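# Lift a plastic card off a box and hold it

## Task

Take the plastic card from the top of the box and keep it motionless above the table, held between two opposing contacts, with every part of it raised at least three finger-widths above the height it had on the box. While the card is in the air, never press its edges toward each other hard enough to bend a real card; doing so fails the task immediately. At the end, no hand motor may show moving in hand_stopped_by, or the task fails.

## Robot and tools

Robot: one six-joint arm carrying a five-finger right hand. There is only one arm, so every row describes that single arm and hand. Three cameras give 504x504 images: cam_head_left, cam_head_right (fixed, looking at the table) and cam_wrist (fisheye on the hand).

Frames. Scene frame: origin on the table top beneath the arm base, +z up, +y to the left when facing along +x, metres. Results print the hand point position (end_effector_position) and orientation (end_effector_quat_wxyz) in this frame, plus velocities. The hand point sits 0.05 m in front of the palm, where index pad and thumb tip meet in a pinch. Its own axes: +z runs along the straightened fingers, +y points out of the palm, +x crosses the palm away from the thumb. Straight fingers extend 0.06 to 0.07 m past the point along +z. A bracket on the little-finger side of the wrist sticks out and can strike things.

execute_actions. Argument actions is a list holding zero or one item. Empty list: just report the state. {"steps": n} with n up to 300: a wait, counted from the last result, with no new command. {"rows": [...], "steps": n} with n up to 15 (default 15): each row is applied for one control step of 1/30 s, and the final row repeats if rows run out. Optional pictures (true/false) controls images.

A row is 14 numbers, each within -1 to 1, in this order: dx, dy, dz, rx, ry, rz, little, ring, middle, index, thumb_bend, thumb_turn, force_limit, speed.
- dx..rz are an offset, not a pose: they are measured in the hand point's own axes from its pose in the most recent result that reported it (for a second or later call inside one reply, or before any result reported it, from wherever the robot is when the action begins). Every row is taken from that same reference, not stacked on the previous row. Scale: 1.0 equals 0.6 m for dx, dy, dz and 180 degrees for the rotation vector rx, ry, rz. All zeros therefore pull the hand back to the reference pose; it is not a pause.
- little, ring, middle, index, thumb_bend, thumb_turn are absolute motor targets: +1 open/straight, -1 curled shut. thumb_turn +1 puts the thumb beside the palm, -1 in front of it facing the fingers. A pinch is roughly index -0.22, thumb_bend -0.75, thumb_turn -0.57.
- force_limit maps -1..+1 linearly to about 0..10 N at the fingertip (0..15 N for both thumb motors); a closing motor stops when its load hits it. Opening is never stopped by it.
- speed maps -1..+1 to nearly zero..full finger speed (full travel in 0.6 s). Close at -0.9 or slower for a gentle hold, since fast fingers overshoot the limit.

Finger behaviour: a motor only starts when its target changes by at least 0.01, then keeps going after the action until it reaches the target (target), hits force_limit (force), or is blocked (moving, later stalled). Then it locks. fault means that motor is dead for the scene. Resending the same numbers keeps a grip; to loosen, send a target more open than hand_measured. hand_measured, hand_stopped_by and hand_load_n list six values in motor order; loads are positive when pushing a finger open, and near-zero loads mean the grip was lost. A wraparound grip suits objects 0.035 to 0.08 m wide; turn the thumb before reaching the object.

move. target is one 14-number row, offsets counted from the same reference as above. The hand point travels a straight path toward it, lasting 0.5 to 10 s. speed is in m/s, 0.002 to 0.5 (default 0.25), turning capped at twice that in rad/s. stop_force (optional, 13 to 80 N) ends the path once the wrist sensor feels that much extra resistance along the line to the target; use it only very slowly and without rotation, and omit it when backing away from something you are pressing on. Hand numbers are sent at the start. The result adds a move: line: done, off_target, moving, held, fault or contact, plus limits=paced (pose clipped) or limits=held (some steps blocked), and the remaining distance.



Result lines: Wrist force and Wrist torque are in hand-point axes, with offsets up to about 5.5 N and noise around 3.4 N; they saturate near 100 N. HELD or pose unreachable means the clearance check altered or blocked commands. Hand target shows where the controller is driving. MOTOR HOT warns of heating.

Motion limits: each step the command is clipped to 100 mm and 16 degrees from the measured pose, and motion trails commands by about 0.17 s, so large moves may fall short; check the reported pose and send the rest.

Avoid: pushing firmly into the box or table (the arm is stiff; torque or 150 N contact triggers a 10 s stop), fast contacts, knocking anything off the table, dropping the card, and squeezing the card edge to edge. Grip it on its faces, lift well clear, then let the fingers settle so none reads moving before finishing. Loose objects may occasionally be nudged by outside pushes.

Each tool is called after "Request:" by a JSON object that holds its "name" and its "arguments".

Reference images:

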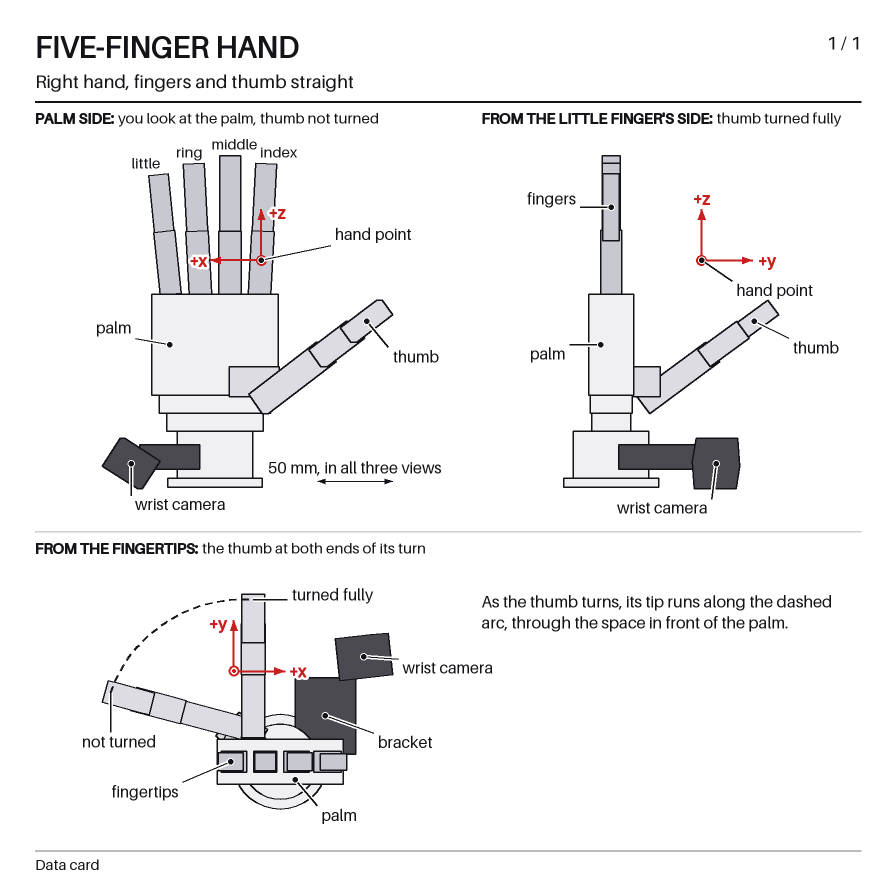

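## Session

Request:
{"name": "execute_actions", "arguments": {"actions": []}}

Scene clock: 0.00 s of 6000.00 s.
end_effector_position=(+1.1749, +0.3090, +0.3040) hand_measured=(+1.000, +1.000, +1.000, +1.000, +1.000, +1.000) hand_load_n=(+0.0, +0.0, +0.0, +0.0, +0.0, +0.0) hand_stopped_by=(target, target, target, target, target, target) hand_force_limit=0.00 hand_speed=-0.80 end_effector_quat_wxyz=(+0.377, +0.647, +0.557, +0.360) end_effector_velocity=(+0.000, -0.000, +0.001) end_effector_angular_velocity=(-0.000, +0.000, -0.000)
Joint positions: [ 0.244 -0.697  0.921  0.265  1.848  0.185]
Joint velocities: [-0.    -0.    -0.001  0.001  0.     0.   ]
Joint torques (N m, as the arm reports them, + toward a larger angle): no reading
Wrist force (N, on the end effector, along its own x y z axes, offset not removed): no reading
Wrist torque (N m, same axes, about the end effector's origin, offset not removed): no reading
Hand target: +1.175, +0.309, +0.304; +0.377, +0.647, +0.557, +0.360

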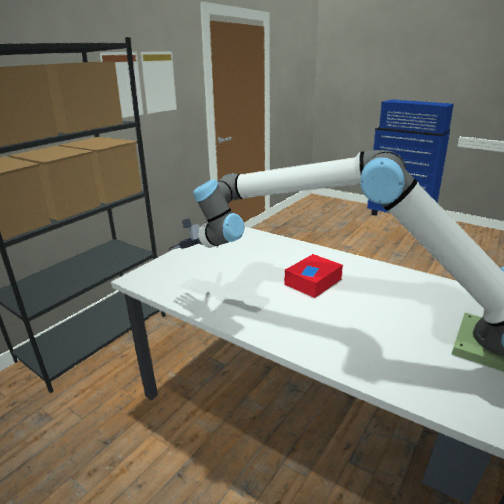

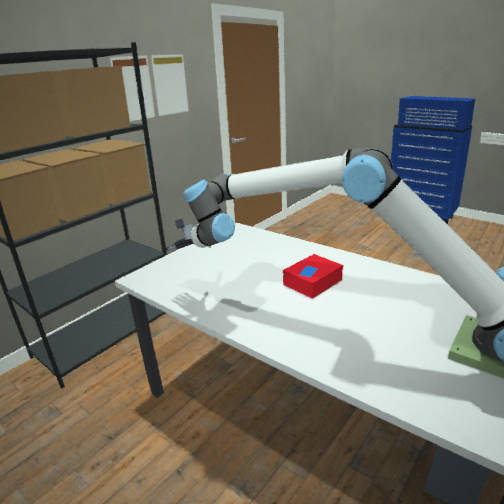

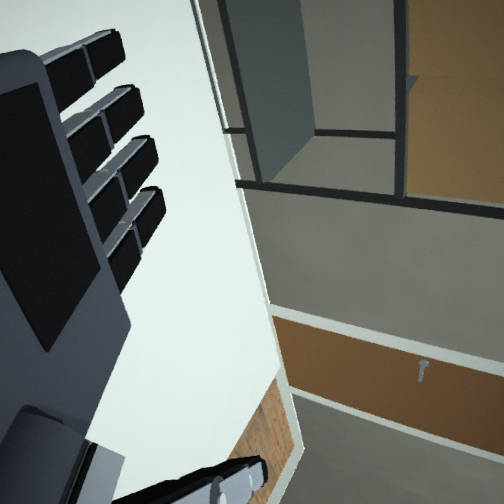

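Request:
{"name": "zoom_image", "arguments": {"camera": "cam_head_left", "region": [270, 240, 360, 310]}}

Request:
{"name": "zoom_image", "arguments": {"camera": "cam_head_right", "region": [270, 240, 360, 310]}}

Region (270, 240, 360, 310) of cam_head_left's 504x504 image, scaled by 5.600, with more detail than that image has.

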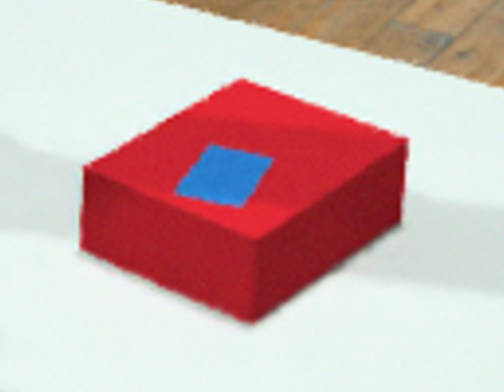

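Region (270, 240, 360, 310) of cam_head_right's 504x504 image, scaled by 5.600, with more detail than that image has.

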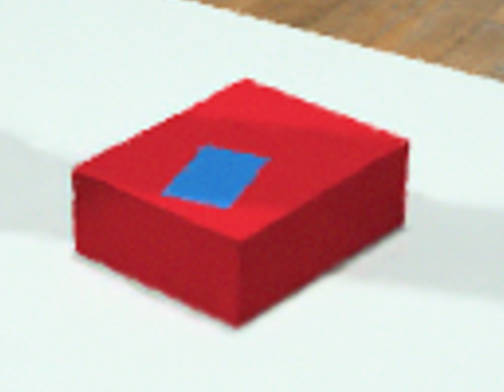

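Request:
{"name": "move", "arguments": {"target": [-0.7,-0.343,-0.54,0.273,-0.261,0.403,1,1,1,1,1,1,0,0.5], "speed": 0.3}}

Scene clock: 7.73 s of 6000.00 s.
end_effector_position=(+0.7451, -0.0596, +0.2506) hand_measured=(+1.000, +1.000, +1.000, +1.000, +1.000, +1.000) hand_load_n=(+0.0, +0.0, +0.0, +0.0, +0.0, +0.0) hand_stopped_by=(target, target, target, target, target, target) hand_force_limit=0.00 hand_speed=0.50 end_effector_quat_wxyz=(+0.001, +1.000, -0.000, -0.000) end_effector_velocity=(-0.001, -0.001, -0.000) end_effector_angular_velocity=(+0.002, +0.003, -0.003)
Joint positions: [-0.185 -0.984  1.345  1.203  1.582  1.352]
Joint velocities: [-0.002  0.     0.001  0.002 -0.002  0.001]
Joint torques (N m, as the arm reports them, + toward a larger angle): [ -14.51 -101.51  -30.12    7.04   -1.89    2.38]
Wrist force (N, on the end effector, along its own x y z axes, offset not removed): [-0.7 1.5 -4.1]
Wrist torque (N m, same axes, about the end effector's origin, offset not removed): [0.25 0.17 0.21]
Hand target: +0.745, -0.060, +0.251; +0.001, +1.000, -0.001, -0.000
Off the commanded pose: 0.001 m, 0 deg.
After step 90, 1.23 s passed at rest.
move: done
camera_calibration (this result's frames):
cam_wrist: T_world_to_cam=[[-0.100926, -0.994496, -0.0281202, 0.0264335], [-0.841133, 0.0701993, 0.536253, 0.495996], [-0.531328, 0.0777748, -0.843589, 0.742662], [0, 0, 0, 1]] pos_world=[0.814464, -0.066291, 0.361265]

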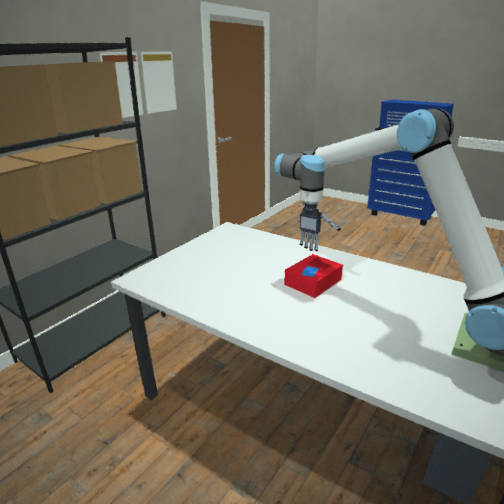

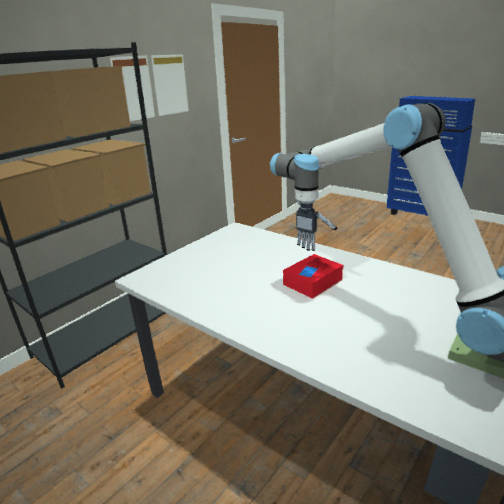

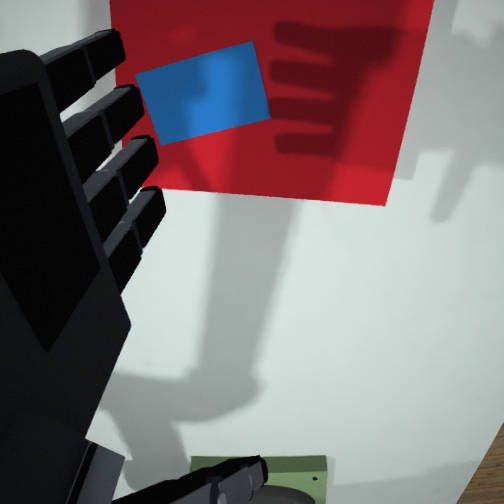

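Request:
{"name": "move", "arguments": {"target": [0.012,0,0.155,0,0,0,1,1,1,1,1,1,0,0.5], "speed": 0.2}}

Request:
{"name": "move", "arguments": {"target": [0,0,0.06,0,0,0,1,1,1,1,1,1,0,0.5], "speed": 0.005, "stop_force": 13}}

Scene clock: 10.30 s of 6000.00 s.
end_effector_position=(+0.7523, -0.0599, +0.1578) hand_measured=(+1.000, +1.000, +1.000, +1.000, +1.000, +1.000) hand_load_n=(+0.0, +0.0, +0.0, +0.0, +0.0, +0.0) hand_stopped_by=(target, target, target, target, target, target) hand_force_limit=0.00 hand_speed=0.50 end_effector_quat_wxyz=(+0.001, +1.000, -0.000, -0.000) end_effector_velocity=(+0.000, +0.000, -0.002) end_effector_angular_velocity=(-0.000, -0.000, +0.000)
Joint positions: [-0.184 -0.908  1.396  1.077  1.582  1.353]
Joint velocities: [ 0.     0.002  0.001 -0.002  0.    -0.   ]
Joint torques (N m, as the arm reports them, + toward a larger angle): [  8.83 -67.19 -28.66   1.39   1.74   2.41]
Wrist force (N, on the end effector, along its own x y z axes, offset not removed): [-1.1 0.5 -0.1]
Wrist torque (N m, same axes, about the end effector's origin, offset not removed): [-0.22 0.12 0.14]
Hand target: +0.752, -0.060, +0.158; +0.001, +1.000, -0.000, -0.000
Off the commanded pose: 0.000 m, 0 deg.
move: done
camera_calibration (this result's frames):
cam_wrist: T_world_to_cam=[[-0.100938, -0.994495, -0.0281241, 0.0242614], [-0.841143, 0.0702085, 0.536236, 0.551875], [-0.531309, 0.0777828, -0.8436, 0.668184], [0, 0, 0, 1]] pos_world=[0.821667, -0.0665917, 0.268427]

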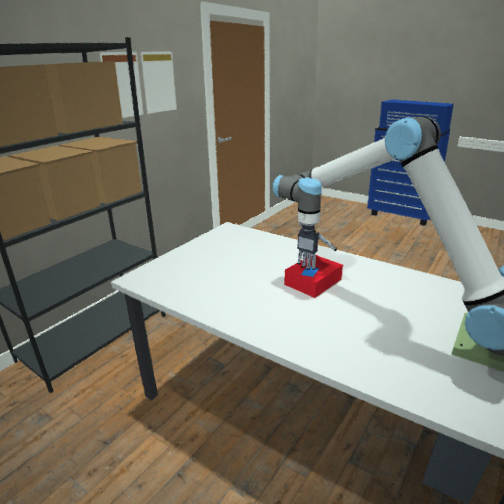

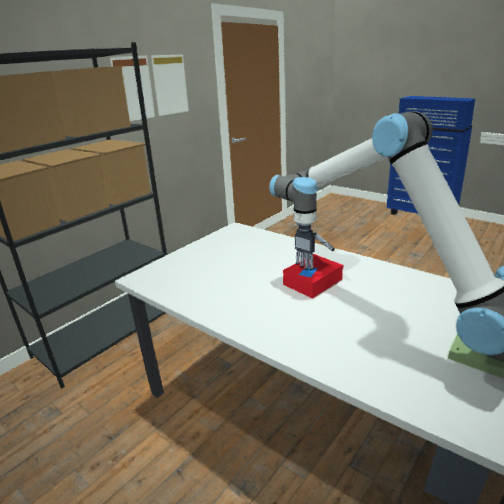

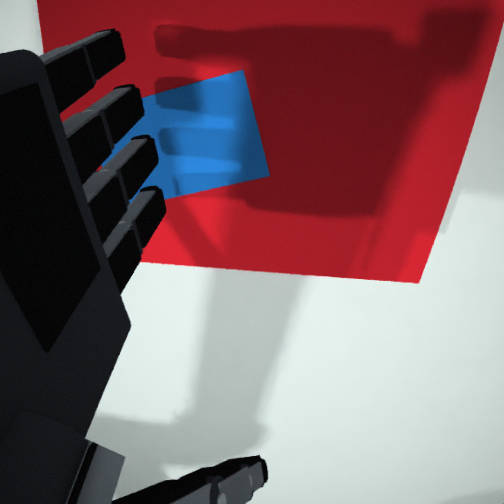

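Scene clock: 13.13 s of 6000.00 s.
end_effector_position=(+0.7523, -0.0600, +0.1454) hand_measured=(+1.000, +1.000, +1.000, +1.000, +1.000, +1.000) hand_load_n=(+0.0, +0.0, +0.0, +0.0, +0.0, +0.0) hand_stopped_by=(target, target, target, target, target, target) hand_force_limit=0.00 hand_speed=0.50 end_effector_quat_wxyz=(+0.001, +1.000, -0.000, -0.000) end_effector_velocity=(-0.000, -0.000, +0.001) end_effector_angular_velocity=(+0.000, +0.000, -0.000)
Joint positions: [-0.184 -0.899  1.403  1.059  1.582  1.353]
Joint velocities: [-0.    -0.001 -0.     0.001 -0.     0.   ]
Joint torques (N m, as the arm reports them, + toward a larger angle): [-12.71 -85.34 -32.18   3.65   0.93  -2.43]
Wrist force (N, on the end effector, along its own x y z axes, offset not removed): [-0.5 1.8 -28.1]
Wrist torque (N m, same axes, about the end effector's origin, offset not removed): [1.66 0.35 0.24]
Hand target: +0.752, -0.060, +0.146; +0.001, +1.000, -0.000, -0.000
Off the commanded pose: 0.024 m, 0 deg.
move: contact
camera_calibration (this result's frames):
cam_wrist: T_world_to_cam=[[-0.100936, -0.994495, -0.028126, 0.0238722], [-0.841117, 0.0702017, 0.536278, 0.558498], [-0.531351, 0.0777867, -0.843573, 0.657753], [0, 0, 0, 1]] pos_world=[0.821669, -0.0666312, 0.256025]

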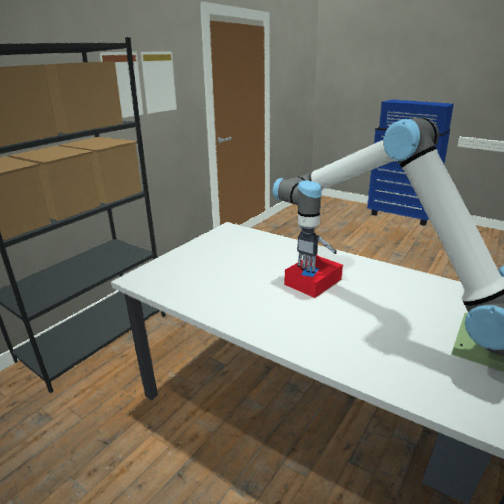

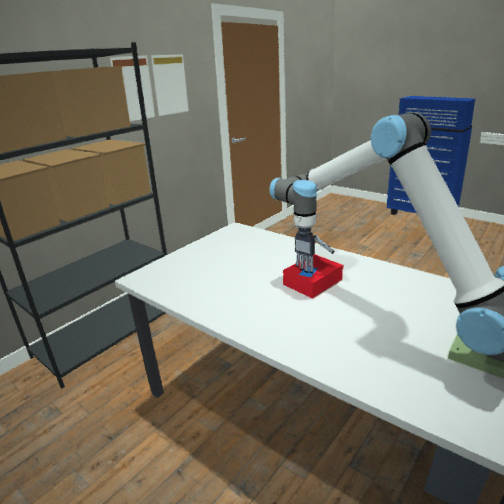

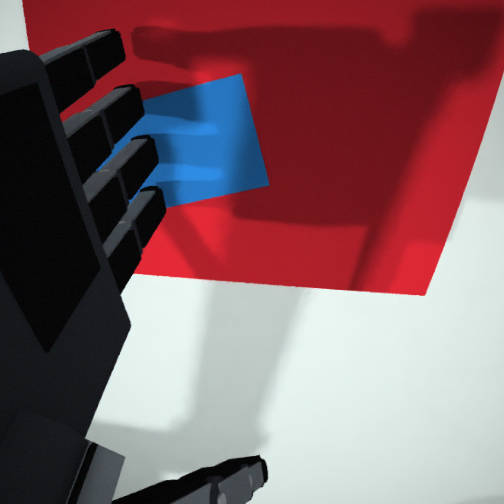

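Request:
{"name": "move", "arguments": {"target": [0,-0.095,-0.0005,0,0,0,1,1,1,1,1,1,0,0.5], "speed": 0.03}}

Scene clock: 15.87 s of 6000.00 s.
end_effector_position=(+0.7523, -0.0031, +0.1454) hand_measured=(+1.000, +1.000, +1.000, +1.000, +1.000, +1.000) hand_load_n=(+0.0, +0.0, +0.0, +0.0, +0.0, +0.0) hand_stopped_by=(target, target, target, target, target, target) hand_force_limit=0.00 hand_speed=0.50 end_effector_quat_wxyz=(+0.001, +1.000, -0.000, -0.000) end_effector_velocity=(-0.000, +0.002, +0.000) end_effector_angular_velocity=(-0.000, +0.000, -0.000)
Joint positions: [-0.111 -0.895  1.398  1.062  1.582  1.426]
Joint velocities: [ 0.002 -0.    -0.     0.001  0.     0.002]
Joint torques (N m, as the arm reports them, + toward a larger angle): [ 10.3  -67.06 -41.6    7.01   1.83   2.55]
Wrist force (N, on the end effector, along its own x y z axes, offset not removed): [-0.3 3.7 -1.4]
Wrist torque (N m, same axes, about the end effector's origin, offset not removed): [0.37 0.21 0.19]
Hand target: +0.752, -0.003, +0.146; +0.001, +1.000, -0.000, -0.000
Off the commanded pose: 0.000 m, 0 deg.
move: done
camera_calibration (this result's frames):
cam_wrist: T_world_to_cam=[[-0.100903, -0.994497, -0.0281761, 0.0804055], [-0.841054, 0.0701373, 0.536385, 0.554389], [-0.531458, 0.0778203, -0.843503, 0.653371], [0, 0, 0, 1]] pos_world=[0.821623, -0.00976582, 0.256019]

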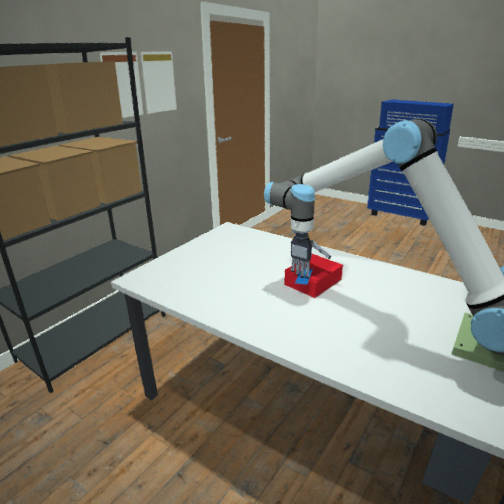

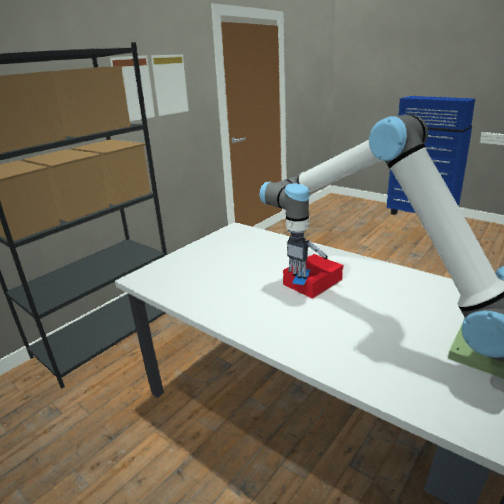

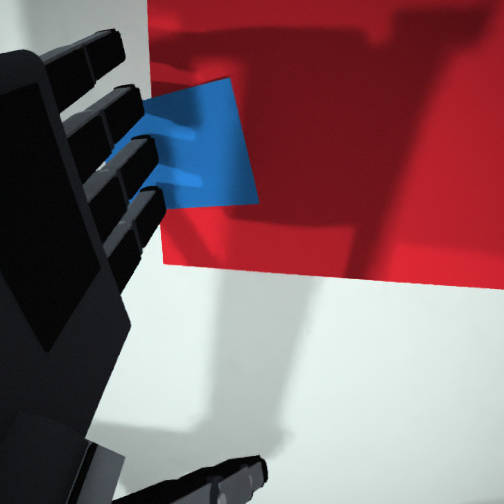

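Request:
{"name": "move", "arguments": {"target": [0,0,-0.1,0,0,0,1,1,1,1,1,1,0,0.5], "speed": 0.15}}

Request:
{"name": "move", "arguments": {"target": [0,-0.12,0,0,0,0,0.2,0.2,0.2,0.2,-0.3,-0.57,0,0.5], "speed": 0.15}}

Request:
{"name": "zoom_image", "arguments": {"camera": "cam_head_left", "region": [250, 200, 370, 310]}}

Scene clock: 17.27 s of 6000.00 s.
end_effector_position=(+0.7522, -0.0029, +0.2052) hand_measured=(+1.000, +1.000, +1.000, +1.000, +1.000, +1.000) hand_load_n=(+0.0, +0.0, +0.0, +0.0, +0.0, +0.0) hand_stopped_by=(target, target, target, target, target, target) hand_force_limit=0.00 hand_speed=0.50 end_effector_quat_wxyz=(+0.001, +1.000, -0.000, -0.000) end_effector_velocity=(+0.000, -0.000, +0.002) end_effector_angular_velocity=(-0.000, -0.001, +0.000)
Joint positions: [-0.11  -0.939  1.358  1.147  1.582  1.427]
Joint velocities: [ 0.    -0.002 -0.002  0.003 -0.    -0.   ]
Joint torques (N m, as the arm reports them, + toward a larger angle): [   8.5  -103.04  -43.14    6.8    -0.76    2.3 ]
Wrist force (N, on the end effector, along its own x y z axes, offset not removed): [1.3 -0.5 -1.1]
Wrist torque (N m, same axes, about the end effector's origin, offset not removed): [-0.21 -0.14 0.21]
Hand target: +0.752, -0.003, +0.205; +0.001, +1.000, -0.000, -0.000
Off the commanded pose: 0.000 m, 0 deg.
move: done
camera_calibration (this result's frames):
cam_wrist: T_world_to_cam=[[-0.100902, -0.994499, -0.0281227, 0.0822481], [-0.841042, 0.070164, 0.5364, 0.522254], [-0.531476, 0.0777763, -0.843495, 0.703827], [0, 0, 0, 1]] pos_world=[0.821604, -0.0095888, 0.31585]

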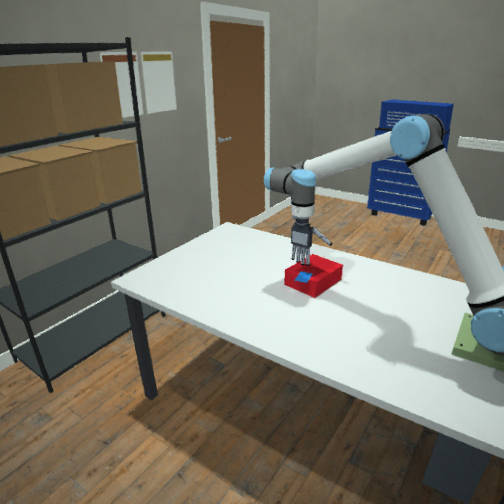

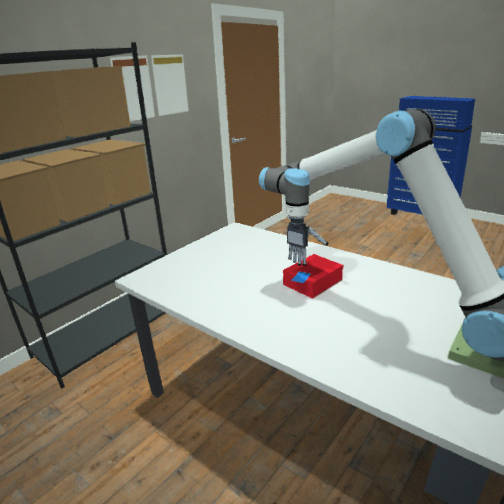

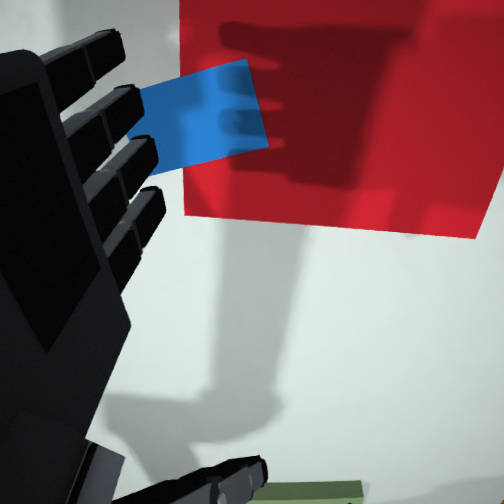

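Scene clock: 18.37 s of 6000.00 s.
end_effector_position=(+0.7522, +0.0690, +0.2050) hand_measured=(+0.200, +0.200, +0.200, +0.200, -0.300, -0.570) hand_load_n=(+0.0, +0.0, +0.0, +0.0, +0.0, +0.0) hand_stopped_by=(target, target, target, target, target, target) hand_force_limit=0.00 hand_speed=0.50 end_effector_quat_wxyz=(+0.001, +1.000, -0.000, -0.000) end_effector_velocity=(-0.000, +0.001, +0.001) end_effector_angular_velocity=(-0.000, +0.001, -0.000)
Joint positions: [-0.017 -0.924  1.335  1.156  1.583  1.52 ]
Joint velocities: [ 0.001 -0.    -0.001  0.002  0.     0.001]
Joint torques (N m, as the arm reports them, + toward a larger angle): [  8.24 -67.67 -43.71   7.     1.74   2.35]
Wrist force (N, on the end effector, along its own x y z axes, offset not removed): [1.7 1.5 0.5]
Wrist torque (N m, same axes, about the end effector's origin, offset not removed): [0.03 -0.31 0.22]
Hand target: +0.752, +0.069, +0.205; +0.001, +1.000, -0.000, -0.000
Off the commanded pose: 0.000 m, 0 deg.
move: done
camera_calibration (this result's frames):
cam_wrist: T_world_to_cam=[[-0.100913, -0.994498, -0.028109, 0.153781], [-0.841032, 0.0701787, 0.536414, 0.517267], [-0.53149, 0.0777715, -0.843487, 0.698041], [0, 0, 0, 1]] pos_world=[0.821559, 0.0623463, 0.315641]

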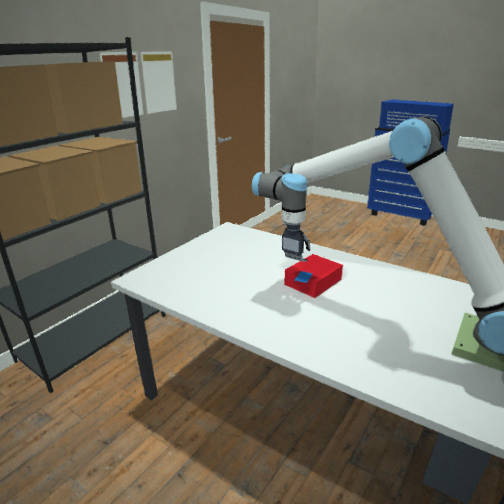

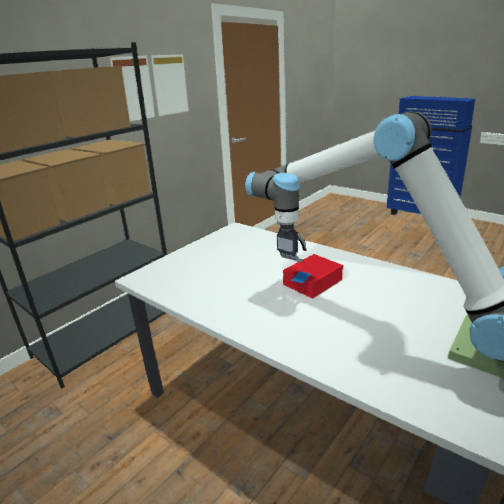

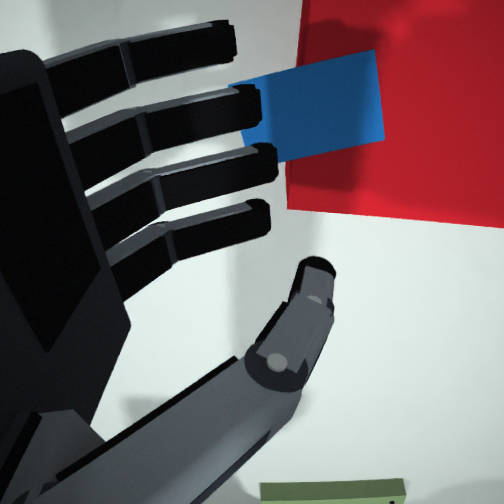

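Region (250, 200, 370, 310) of cam_head_left's 504x504 image, scaled by 4.200, with more detail than that image has; it fills the top 462 rows of this view, and the rest is white.

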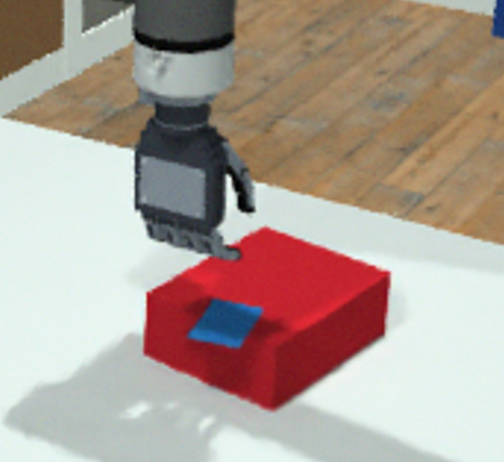

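Request:
{"name": "move", "arguments": {"target": [0.022,-0.11,0,0,0,0,0.2,0.2,0.2,0.2,-0.3,-0.57,0,0.5], "speed": 0.15}}

Request:
{"name": "move", "arguments": {"target": [0,0,0.208,0,0,0,0.2,0.2,0.2,0.2,-0.3,-0.57,0,0.5], "speed": 0.15}}

Request:
{"name": "zoom_image", "arguments": {"camera": "cam_head_left", "region": [250, 220, 350, 310]}}

Scene clock: 20.67 s of 6000.00 s.
end_effector_position=(+0.7653, +0.1348, +0.2048) hand_measured=(+0.200, +0.200, +0.200, +0.200, -0.300, -0.570) hand_load_n=(+0.0, +0.0, +0.0, +0.0, +0.0, +0.0) hand_stopped_by=(target, target, target, target, target, target) hand_force_limit=0.00 hand_speed=0.50 end_effector_quat_wxyz=(+0.001, +1.000, -0.000, -0.000) end_effector_velocity=(+0.000, +0.002, +0.000) end_effector_angular_velocity=(-0.000, +0.001, +0.000)
Joint positions: [ 0.067 -0.882  1.263  1.186  1.583  1.604]
Joint velocities: [ 0.002  0.002 -0.002  0.002  0.     0.002]
Joint torques (N m, as the arm reports them, + toward a larger angle): [  8.74 -68.99 -44.32   7.21   1.65   2.18]
Wrist force (N, on the end effector, along its own x y z axes, offset not removed): [2.3 1.9 -2.2]
Wrist torque (N m, same axes, about the end effector's origin, offset not removed): [0.16 -0.31 0.35]
Hand target: +0.765, +0.135, +0.205; +0.001, +1.000, -0.000, -0.000
Off the commanded pose: 0.000 m, 0 deg.
move: done
camera_calibration (this result's frames):
cam_wrist: T_world_to_cam=[[-0.100901, -0.994499, -0.0281223, 0.220574], [-0.841032, 0.070162, 0.536417, 0.523773], [-0.531493, 0.077777, -0.843484, 0.699719], [0, 0, 0, 1]] pos_world=[0.834661, 0.12819, 0.315444]

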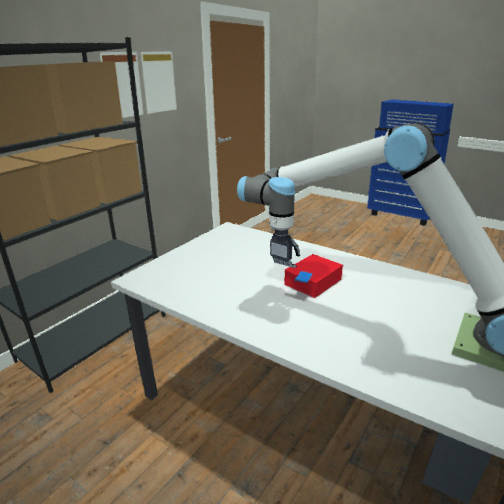

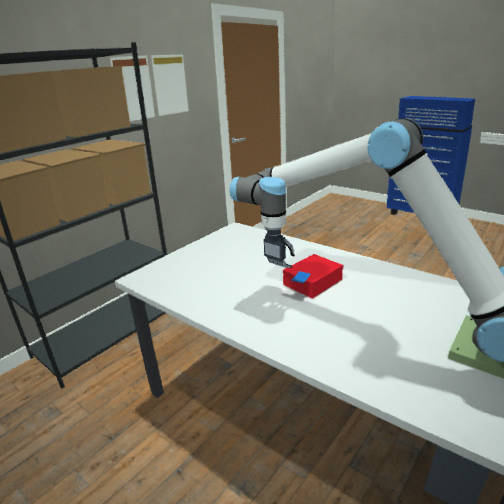

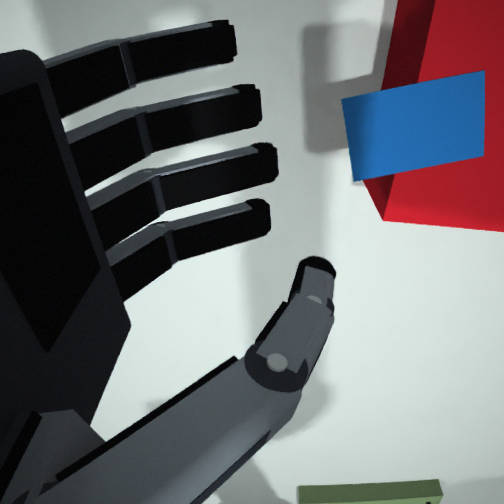

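Scene clock: 22.00 s of 6000.00 s.
end_effector_position=(+0.7653, +0.1345, +0.0802) hand_measured=(+0.200, +0.200, +0.200, +0.200, -0.300, -0.570) hand_load_n=(+0.0, +0.0, +0.0, +0.0, +0.0, +0.0) hand_stopped_by=(target, target, target, target, target, target) hand_force_limit=0.00 hand_speed=0.50 end_effector_quat_wxyz=(+0.001, +1.000, -0.000, -0.000) end_effector_velocity=(-0.000, +0.000, -0.001) end_effector_angular_velocity=(-0.000, +0.001, -0.000)
Joint positions: [ 0.065 -0.787  1.335  1.019  1.583  1.602]
Joint velocities: [ 0.     0.002  0.    -0.001 -0.     0.   ]
Joint torques (N m, as the arm reports them, + toward a larger angle): [-13.68 -71.56 -27.14   1.16  -0.33  -2.44]
Wrist force (N, on the end effector, along its own x y z axes, offset not removed): [0.5 3.2 -1.1]
Wrist torque (N m, same axes, about the end effector's origin, offset not removed): [0.38 -0.06 0.31]
Hand target: +0.765, +0.134, +0.080; +0.001, +1.000, -0.000, -0.000
Off the commanded pose: 0.000 m, 0 deg.
move: done
camera_calibration (this result's frames):
cam_wrist: T_world_to_cam=[[-0.1009, -0.9945, -0.0281054, 0.216695], [-0.841037, 0.0701704, 0.536407, 0.590666], [-0.531484, 0.0777609, -0.843492, 0.594634], [0, 0, 0, 1]] pos_world=[0.834675, 0.127816, 0.190822]

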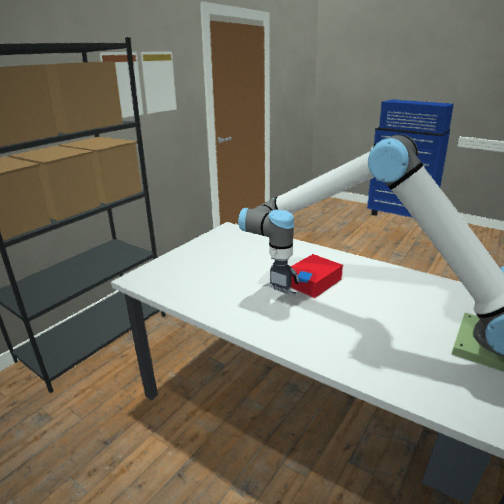

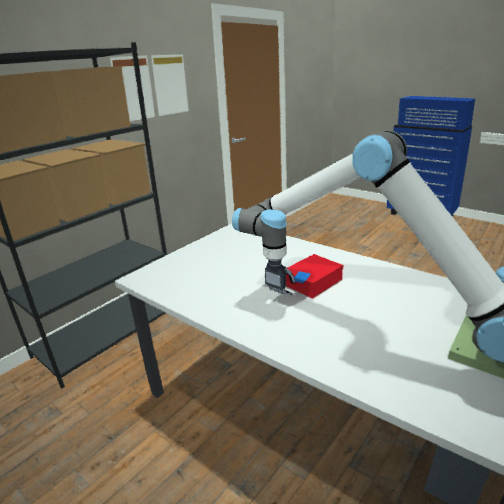

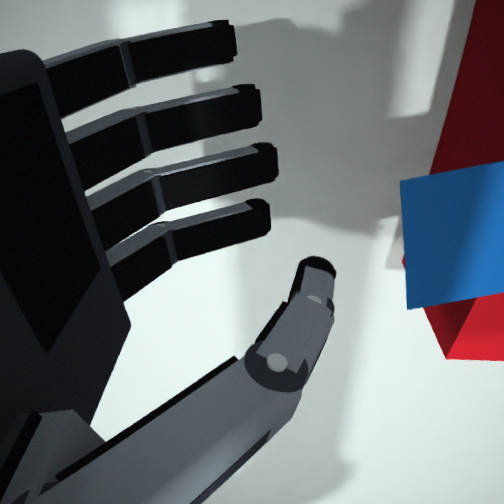

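Region (250, 220, 350, 310) of cam_head_left's 504x504 image, scaled by 5.040, with more detail than that image has; it fills the top 454 rows of this view, and the rest is white.

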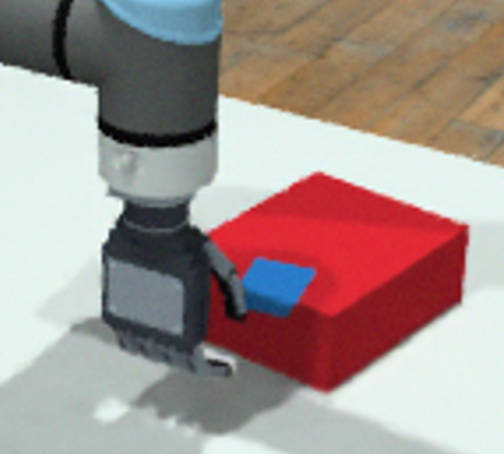

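Request:
{"name": "move", "arguments": {"target": [-0.008,0,-0.012,0,0,0,0.2,0.2,0.2,0.2,-0.75,-0.57,0,0.5], "speed": 0.05}}

Request:
{"name": "move", "arguments": {"target": [0,0.05,0,0,0,0,0.2,0.2,0.2,0.2,-0.75,-0.57,0,0.5], "speed": 0.04}}

Request:
{"name": "zoom_image", "arguments": {"camera": "cam_head_left", "region": [260, 240, 340, 310]}}

Scene clock: 24.53 s of 6000.00 s.
end_effector_position=(+0.7606, +0.1344, +0.0872) hand_measured=(+0.200, +0.200, +0.200, +0.200, -0.750, -0.570) hand_load_n=(+0.0, +0.0, +0.0, +0.0, +0.0, +0.0) hand_stopped_by=(target, target, target, target, target, target) hand_force_limit=0.00 hand_speed=0.50 end_effector_quat_wxyz=(+0.001, +1.000, -0.000, -0.000) end_effector_velocity=(-0.001, +0.001, +0.003) end_effector_angular_velocity=(-0.000, -0.001, +0.000)
Joint positions: [ 0.065 -0.799  1.345  1.022  1.583  1.602]
Joint velocities: [ 0.001 -0.004  0.002  0.002  0.     0.001]
Joint torques (N m, as the arm reports them, + toward a larger angle): [   9.02 -108.46  -27.6     7.21   -1.14    2.52]
Wrist force (N, on the end effector, along its own x y z axes, offset not removed): [1.7 1.4 -1.2]
Wrist torque (N m, same axes, about the end effector's origin, offset not removed): [0.02 -0.15 0.30]
Hand target: +0.761, +0.134, +0.087; +0.001, +1.000, -0.000, -0.000
Off the commanded pose: 0.000 m, 0 deg.
move: done
camera_calibration (this result's frames):
cam_wrist: T_world_to_cam=[[-0.10098, -0.994491, -0.0281196, 0.216443], [-0.841011, 0.070228, 0.536441, 0.582944], [-0.531511, 0.077819, -0.843469, 0.598063], [0, 0, 0, 1]] pos_world=[0.829996, 0.127771, 0.197819]

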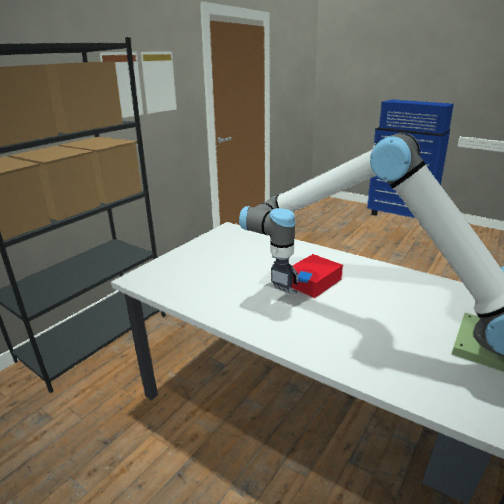

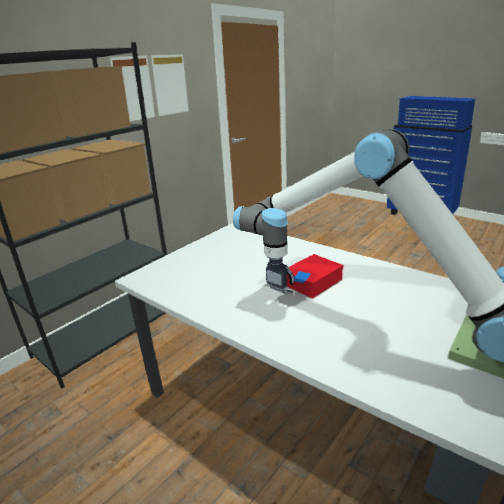

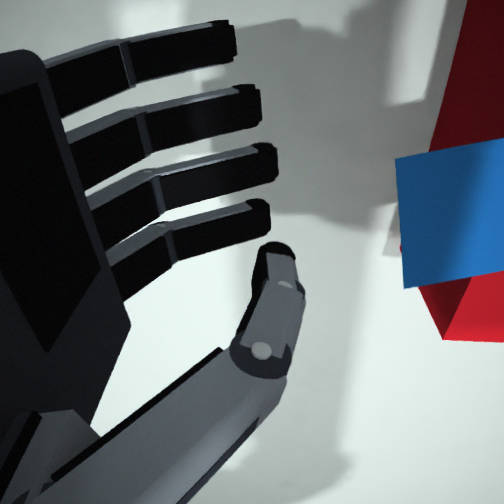

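Scene clock: 25.63 s of 6000.00 s.
end_effector_position=(+0.7606, +0.1046, +0.0873) hand_measured=(+0.200, +0.200, +0.200, +0.200, -0.750, -0.570) hand_load_n=(+0.0, +0.0, +0.0, +0.0, +0.0, +0.0) hand_stopped_by=(target, target, target, target, target, target) hand_force_limit=0.00 hand_speed=0.50 end_effector_quat_wxyz=(+0.001, +1.000, -0.000, -0.000) end_effector_velocity=(-0.001, -0.002, -0.000) end_effector_angular_velocity=(+0.000, +0.002, -0.000)
Joint positions: [ 0.028 -0.81   1.363  1.013  1.583  1.564]
Joint velocities: [-0.002 -0.     0.002  0.    -0.    -0.002]
Joint torques (N m, as the arm reports them, + toward a larger angle): [ -10.56 -108.17  -27.12    1.19   -1.94   -2.54]
Wrist force (N, on the end effector, along its own x y z axes, offset not removed): [3.3 1.0 -1.9]
Wrist torque (N m, same axes, about the end effector's origin, offset not removed): [-0.01 -0.39 0.45]
Hand target: +0.761, +0.104, +0.087; +0.001, +1.000, -0.000, -0.000
Off the commanded pose: 0.000 m, 0 deg.
move: done
camera_calibration (this result's frames):
cam_wrist: T_world_to_cam=[[-0.100988, -0.99449, -0.0281229, 0.186781], [-0.841013, 0.0702333, 0.536437, 0.585008], [-0.531506, 0.0778255, -0.843472, 0.600461], [0, 0, 0, 1]] pos_world=[0.830011, 0.0979339, 0.197905]

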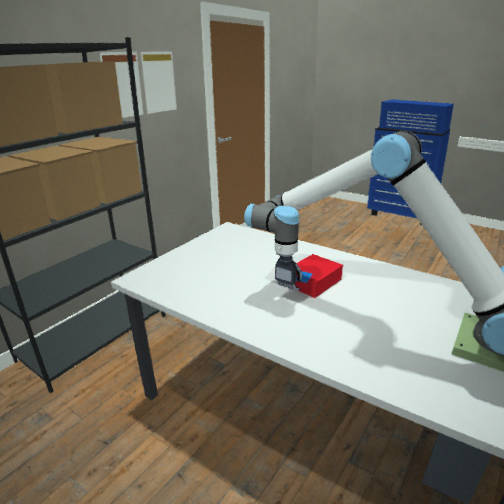

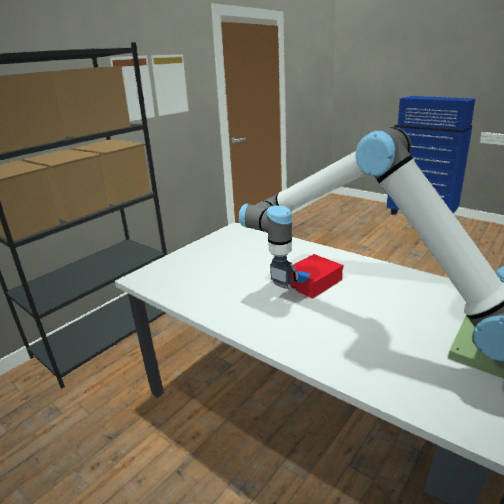

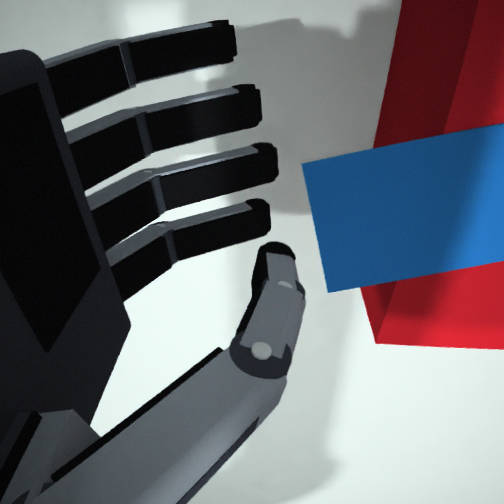

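Region (260, 240, 340, 310) of cam_head_left's 504x504 image, scaled by 6.300, with more detail than that image has; it fills the top 441 rows of this view, and the rest is white.

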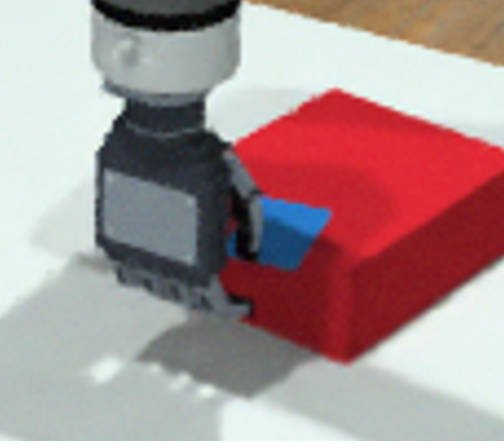

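Request:
{"name": "move", "arguments": {"target": [0,0.058,-0.005,0,0,0,0.2,0.2,0.2,0.2,-0.75,-0.57,0,0.5], "speed": 0.02}}

Request:
{"name": "zoom_image", "arguments": {"camera": "cam_head_left", "region": [260, 240, 340, 310]}}

Scene clock: 28.33 s of 6000.00 s.
end_effector_position=(+0.7607, +0.0700, +0.0904) hand_measured=(+0.200, +0.200, +0.200, +0.200, -0.750, -0.570) hand_load_n=(+0.0, +0.0, +0.0, +0.0, +0.0, +0.0) hand_stopped_by=(target, target, target, target, target, target) hand_force_limit=0.00 hand_speed=0.50 end_effector_quat_wxyz=(+0.001, +1.000, -0.000, -0.000) end_effector_velocity=(+0.001, -0.002, +0.000) end_effector_angular_velocity=(-0.000, -0.002, -0.000)
Joint positions: [-0.016 -0.822  1.379  1.009  1.583  1.52 ]
Joint velocities: [-0.003 -0.001  0.    -0.001 -0.    -0.002]
Joint torques (N m, as the arm reports them, + toward a larger angle): [ -13.06 -108.23  -27.27    1.22   -1.97   -2.52]
Wrist force (N, on the end effector, along its own x y z axes, offset not removed): [2.8 0.2 0.6]
Wrist torque (N m, same axes, about the end effector's origin, offset not removed): [-0.21 -0.35 0.30]
Hand target: +0.761, +0.070, +0.090; +0.001, +1.000, -0.000, -0.000
Off the commanded pose: 0.000 m, 0 deg.
move: done
camera_calibration (this result's frames):
cam_wrist: T_world_to_cam=[[-0.100999, -0.994489, -0.0281289, 0.152442], [-0.841018, 0.0702401, 0.536428, 0.585805], [-0.531496, 0.0778357, -0.843477, 0.605762], [0, 0, 0, 1]] pos_world=[0.830028, 0.0633049, 0.200992]

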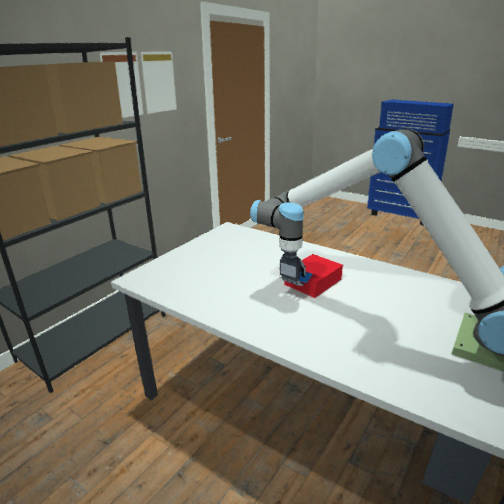

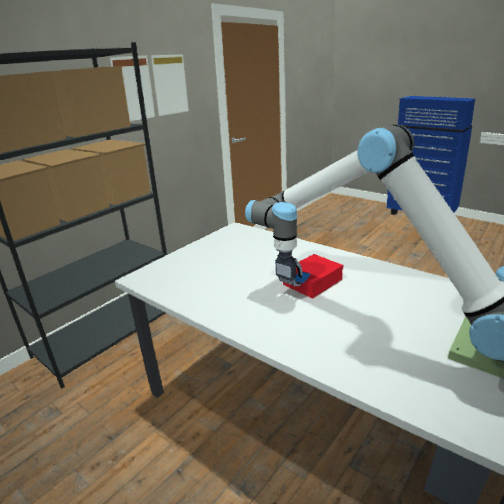

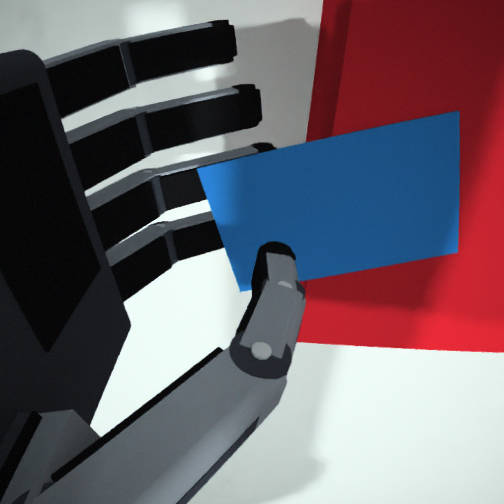

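Region (260, 240, 340, 310) of cam_head_left's 504x504 image, scaled by 6.300, with more detail than that image has; it fills the top 441 rows of this view, and the rest is white.

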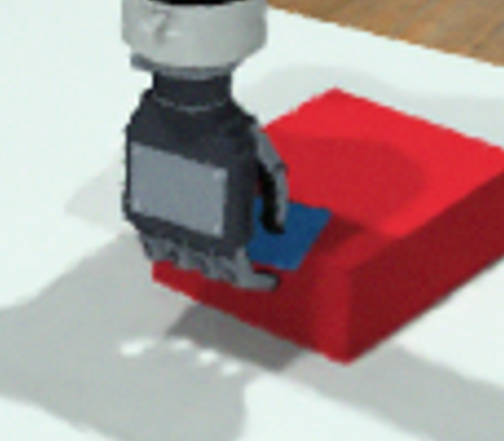

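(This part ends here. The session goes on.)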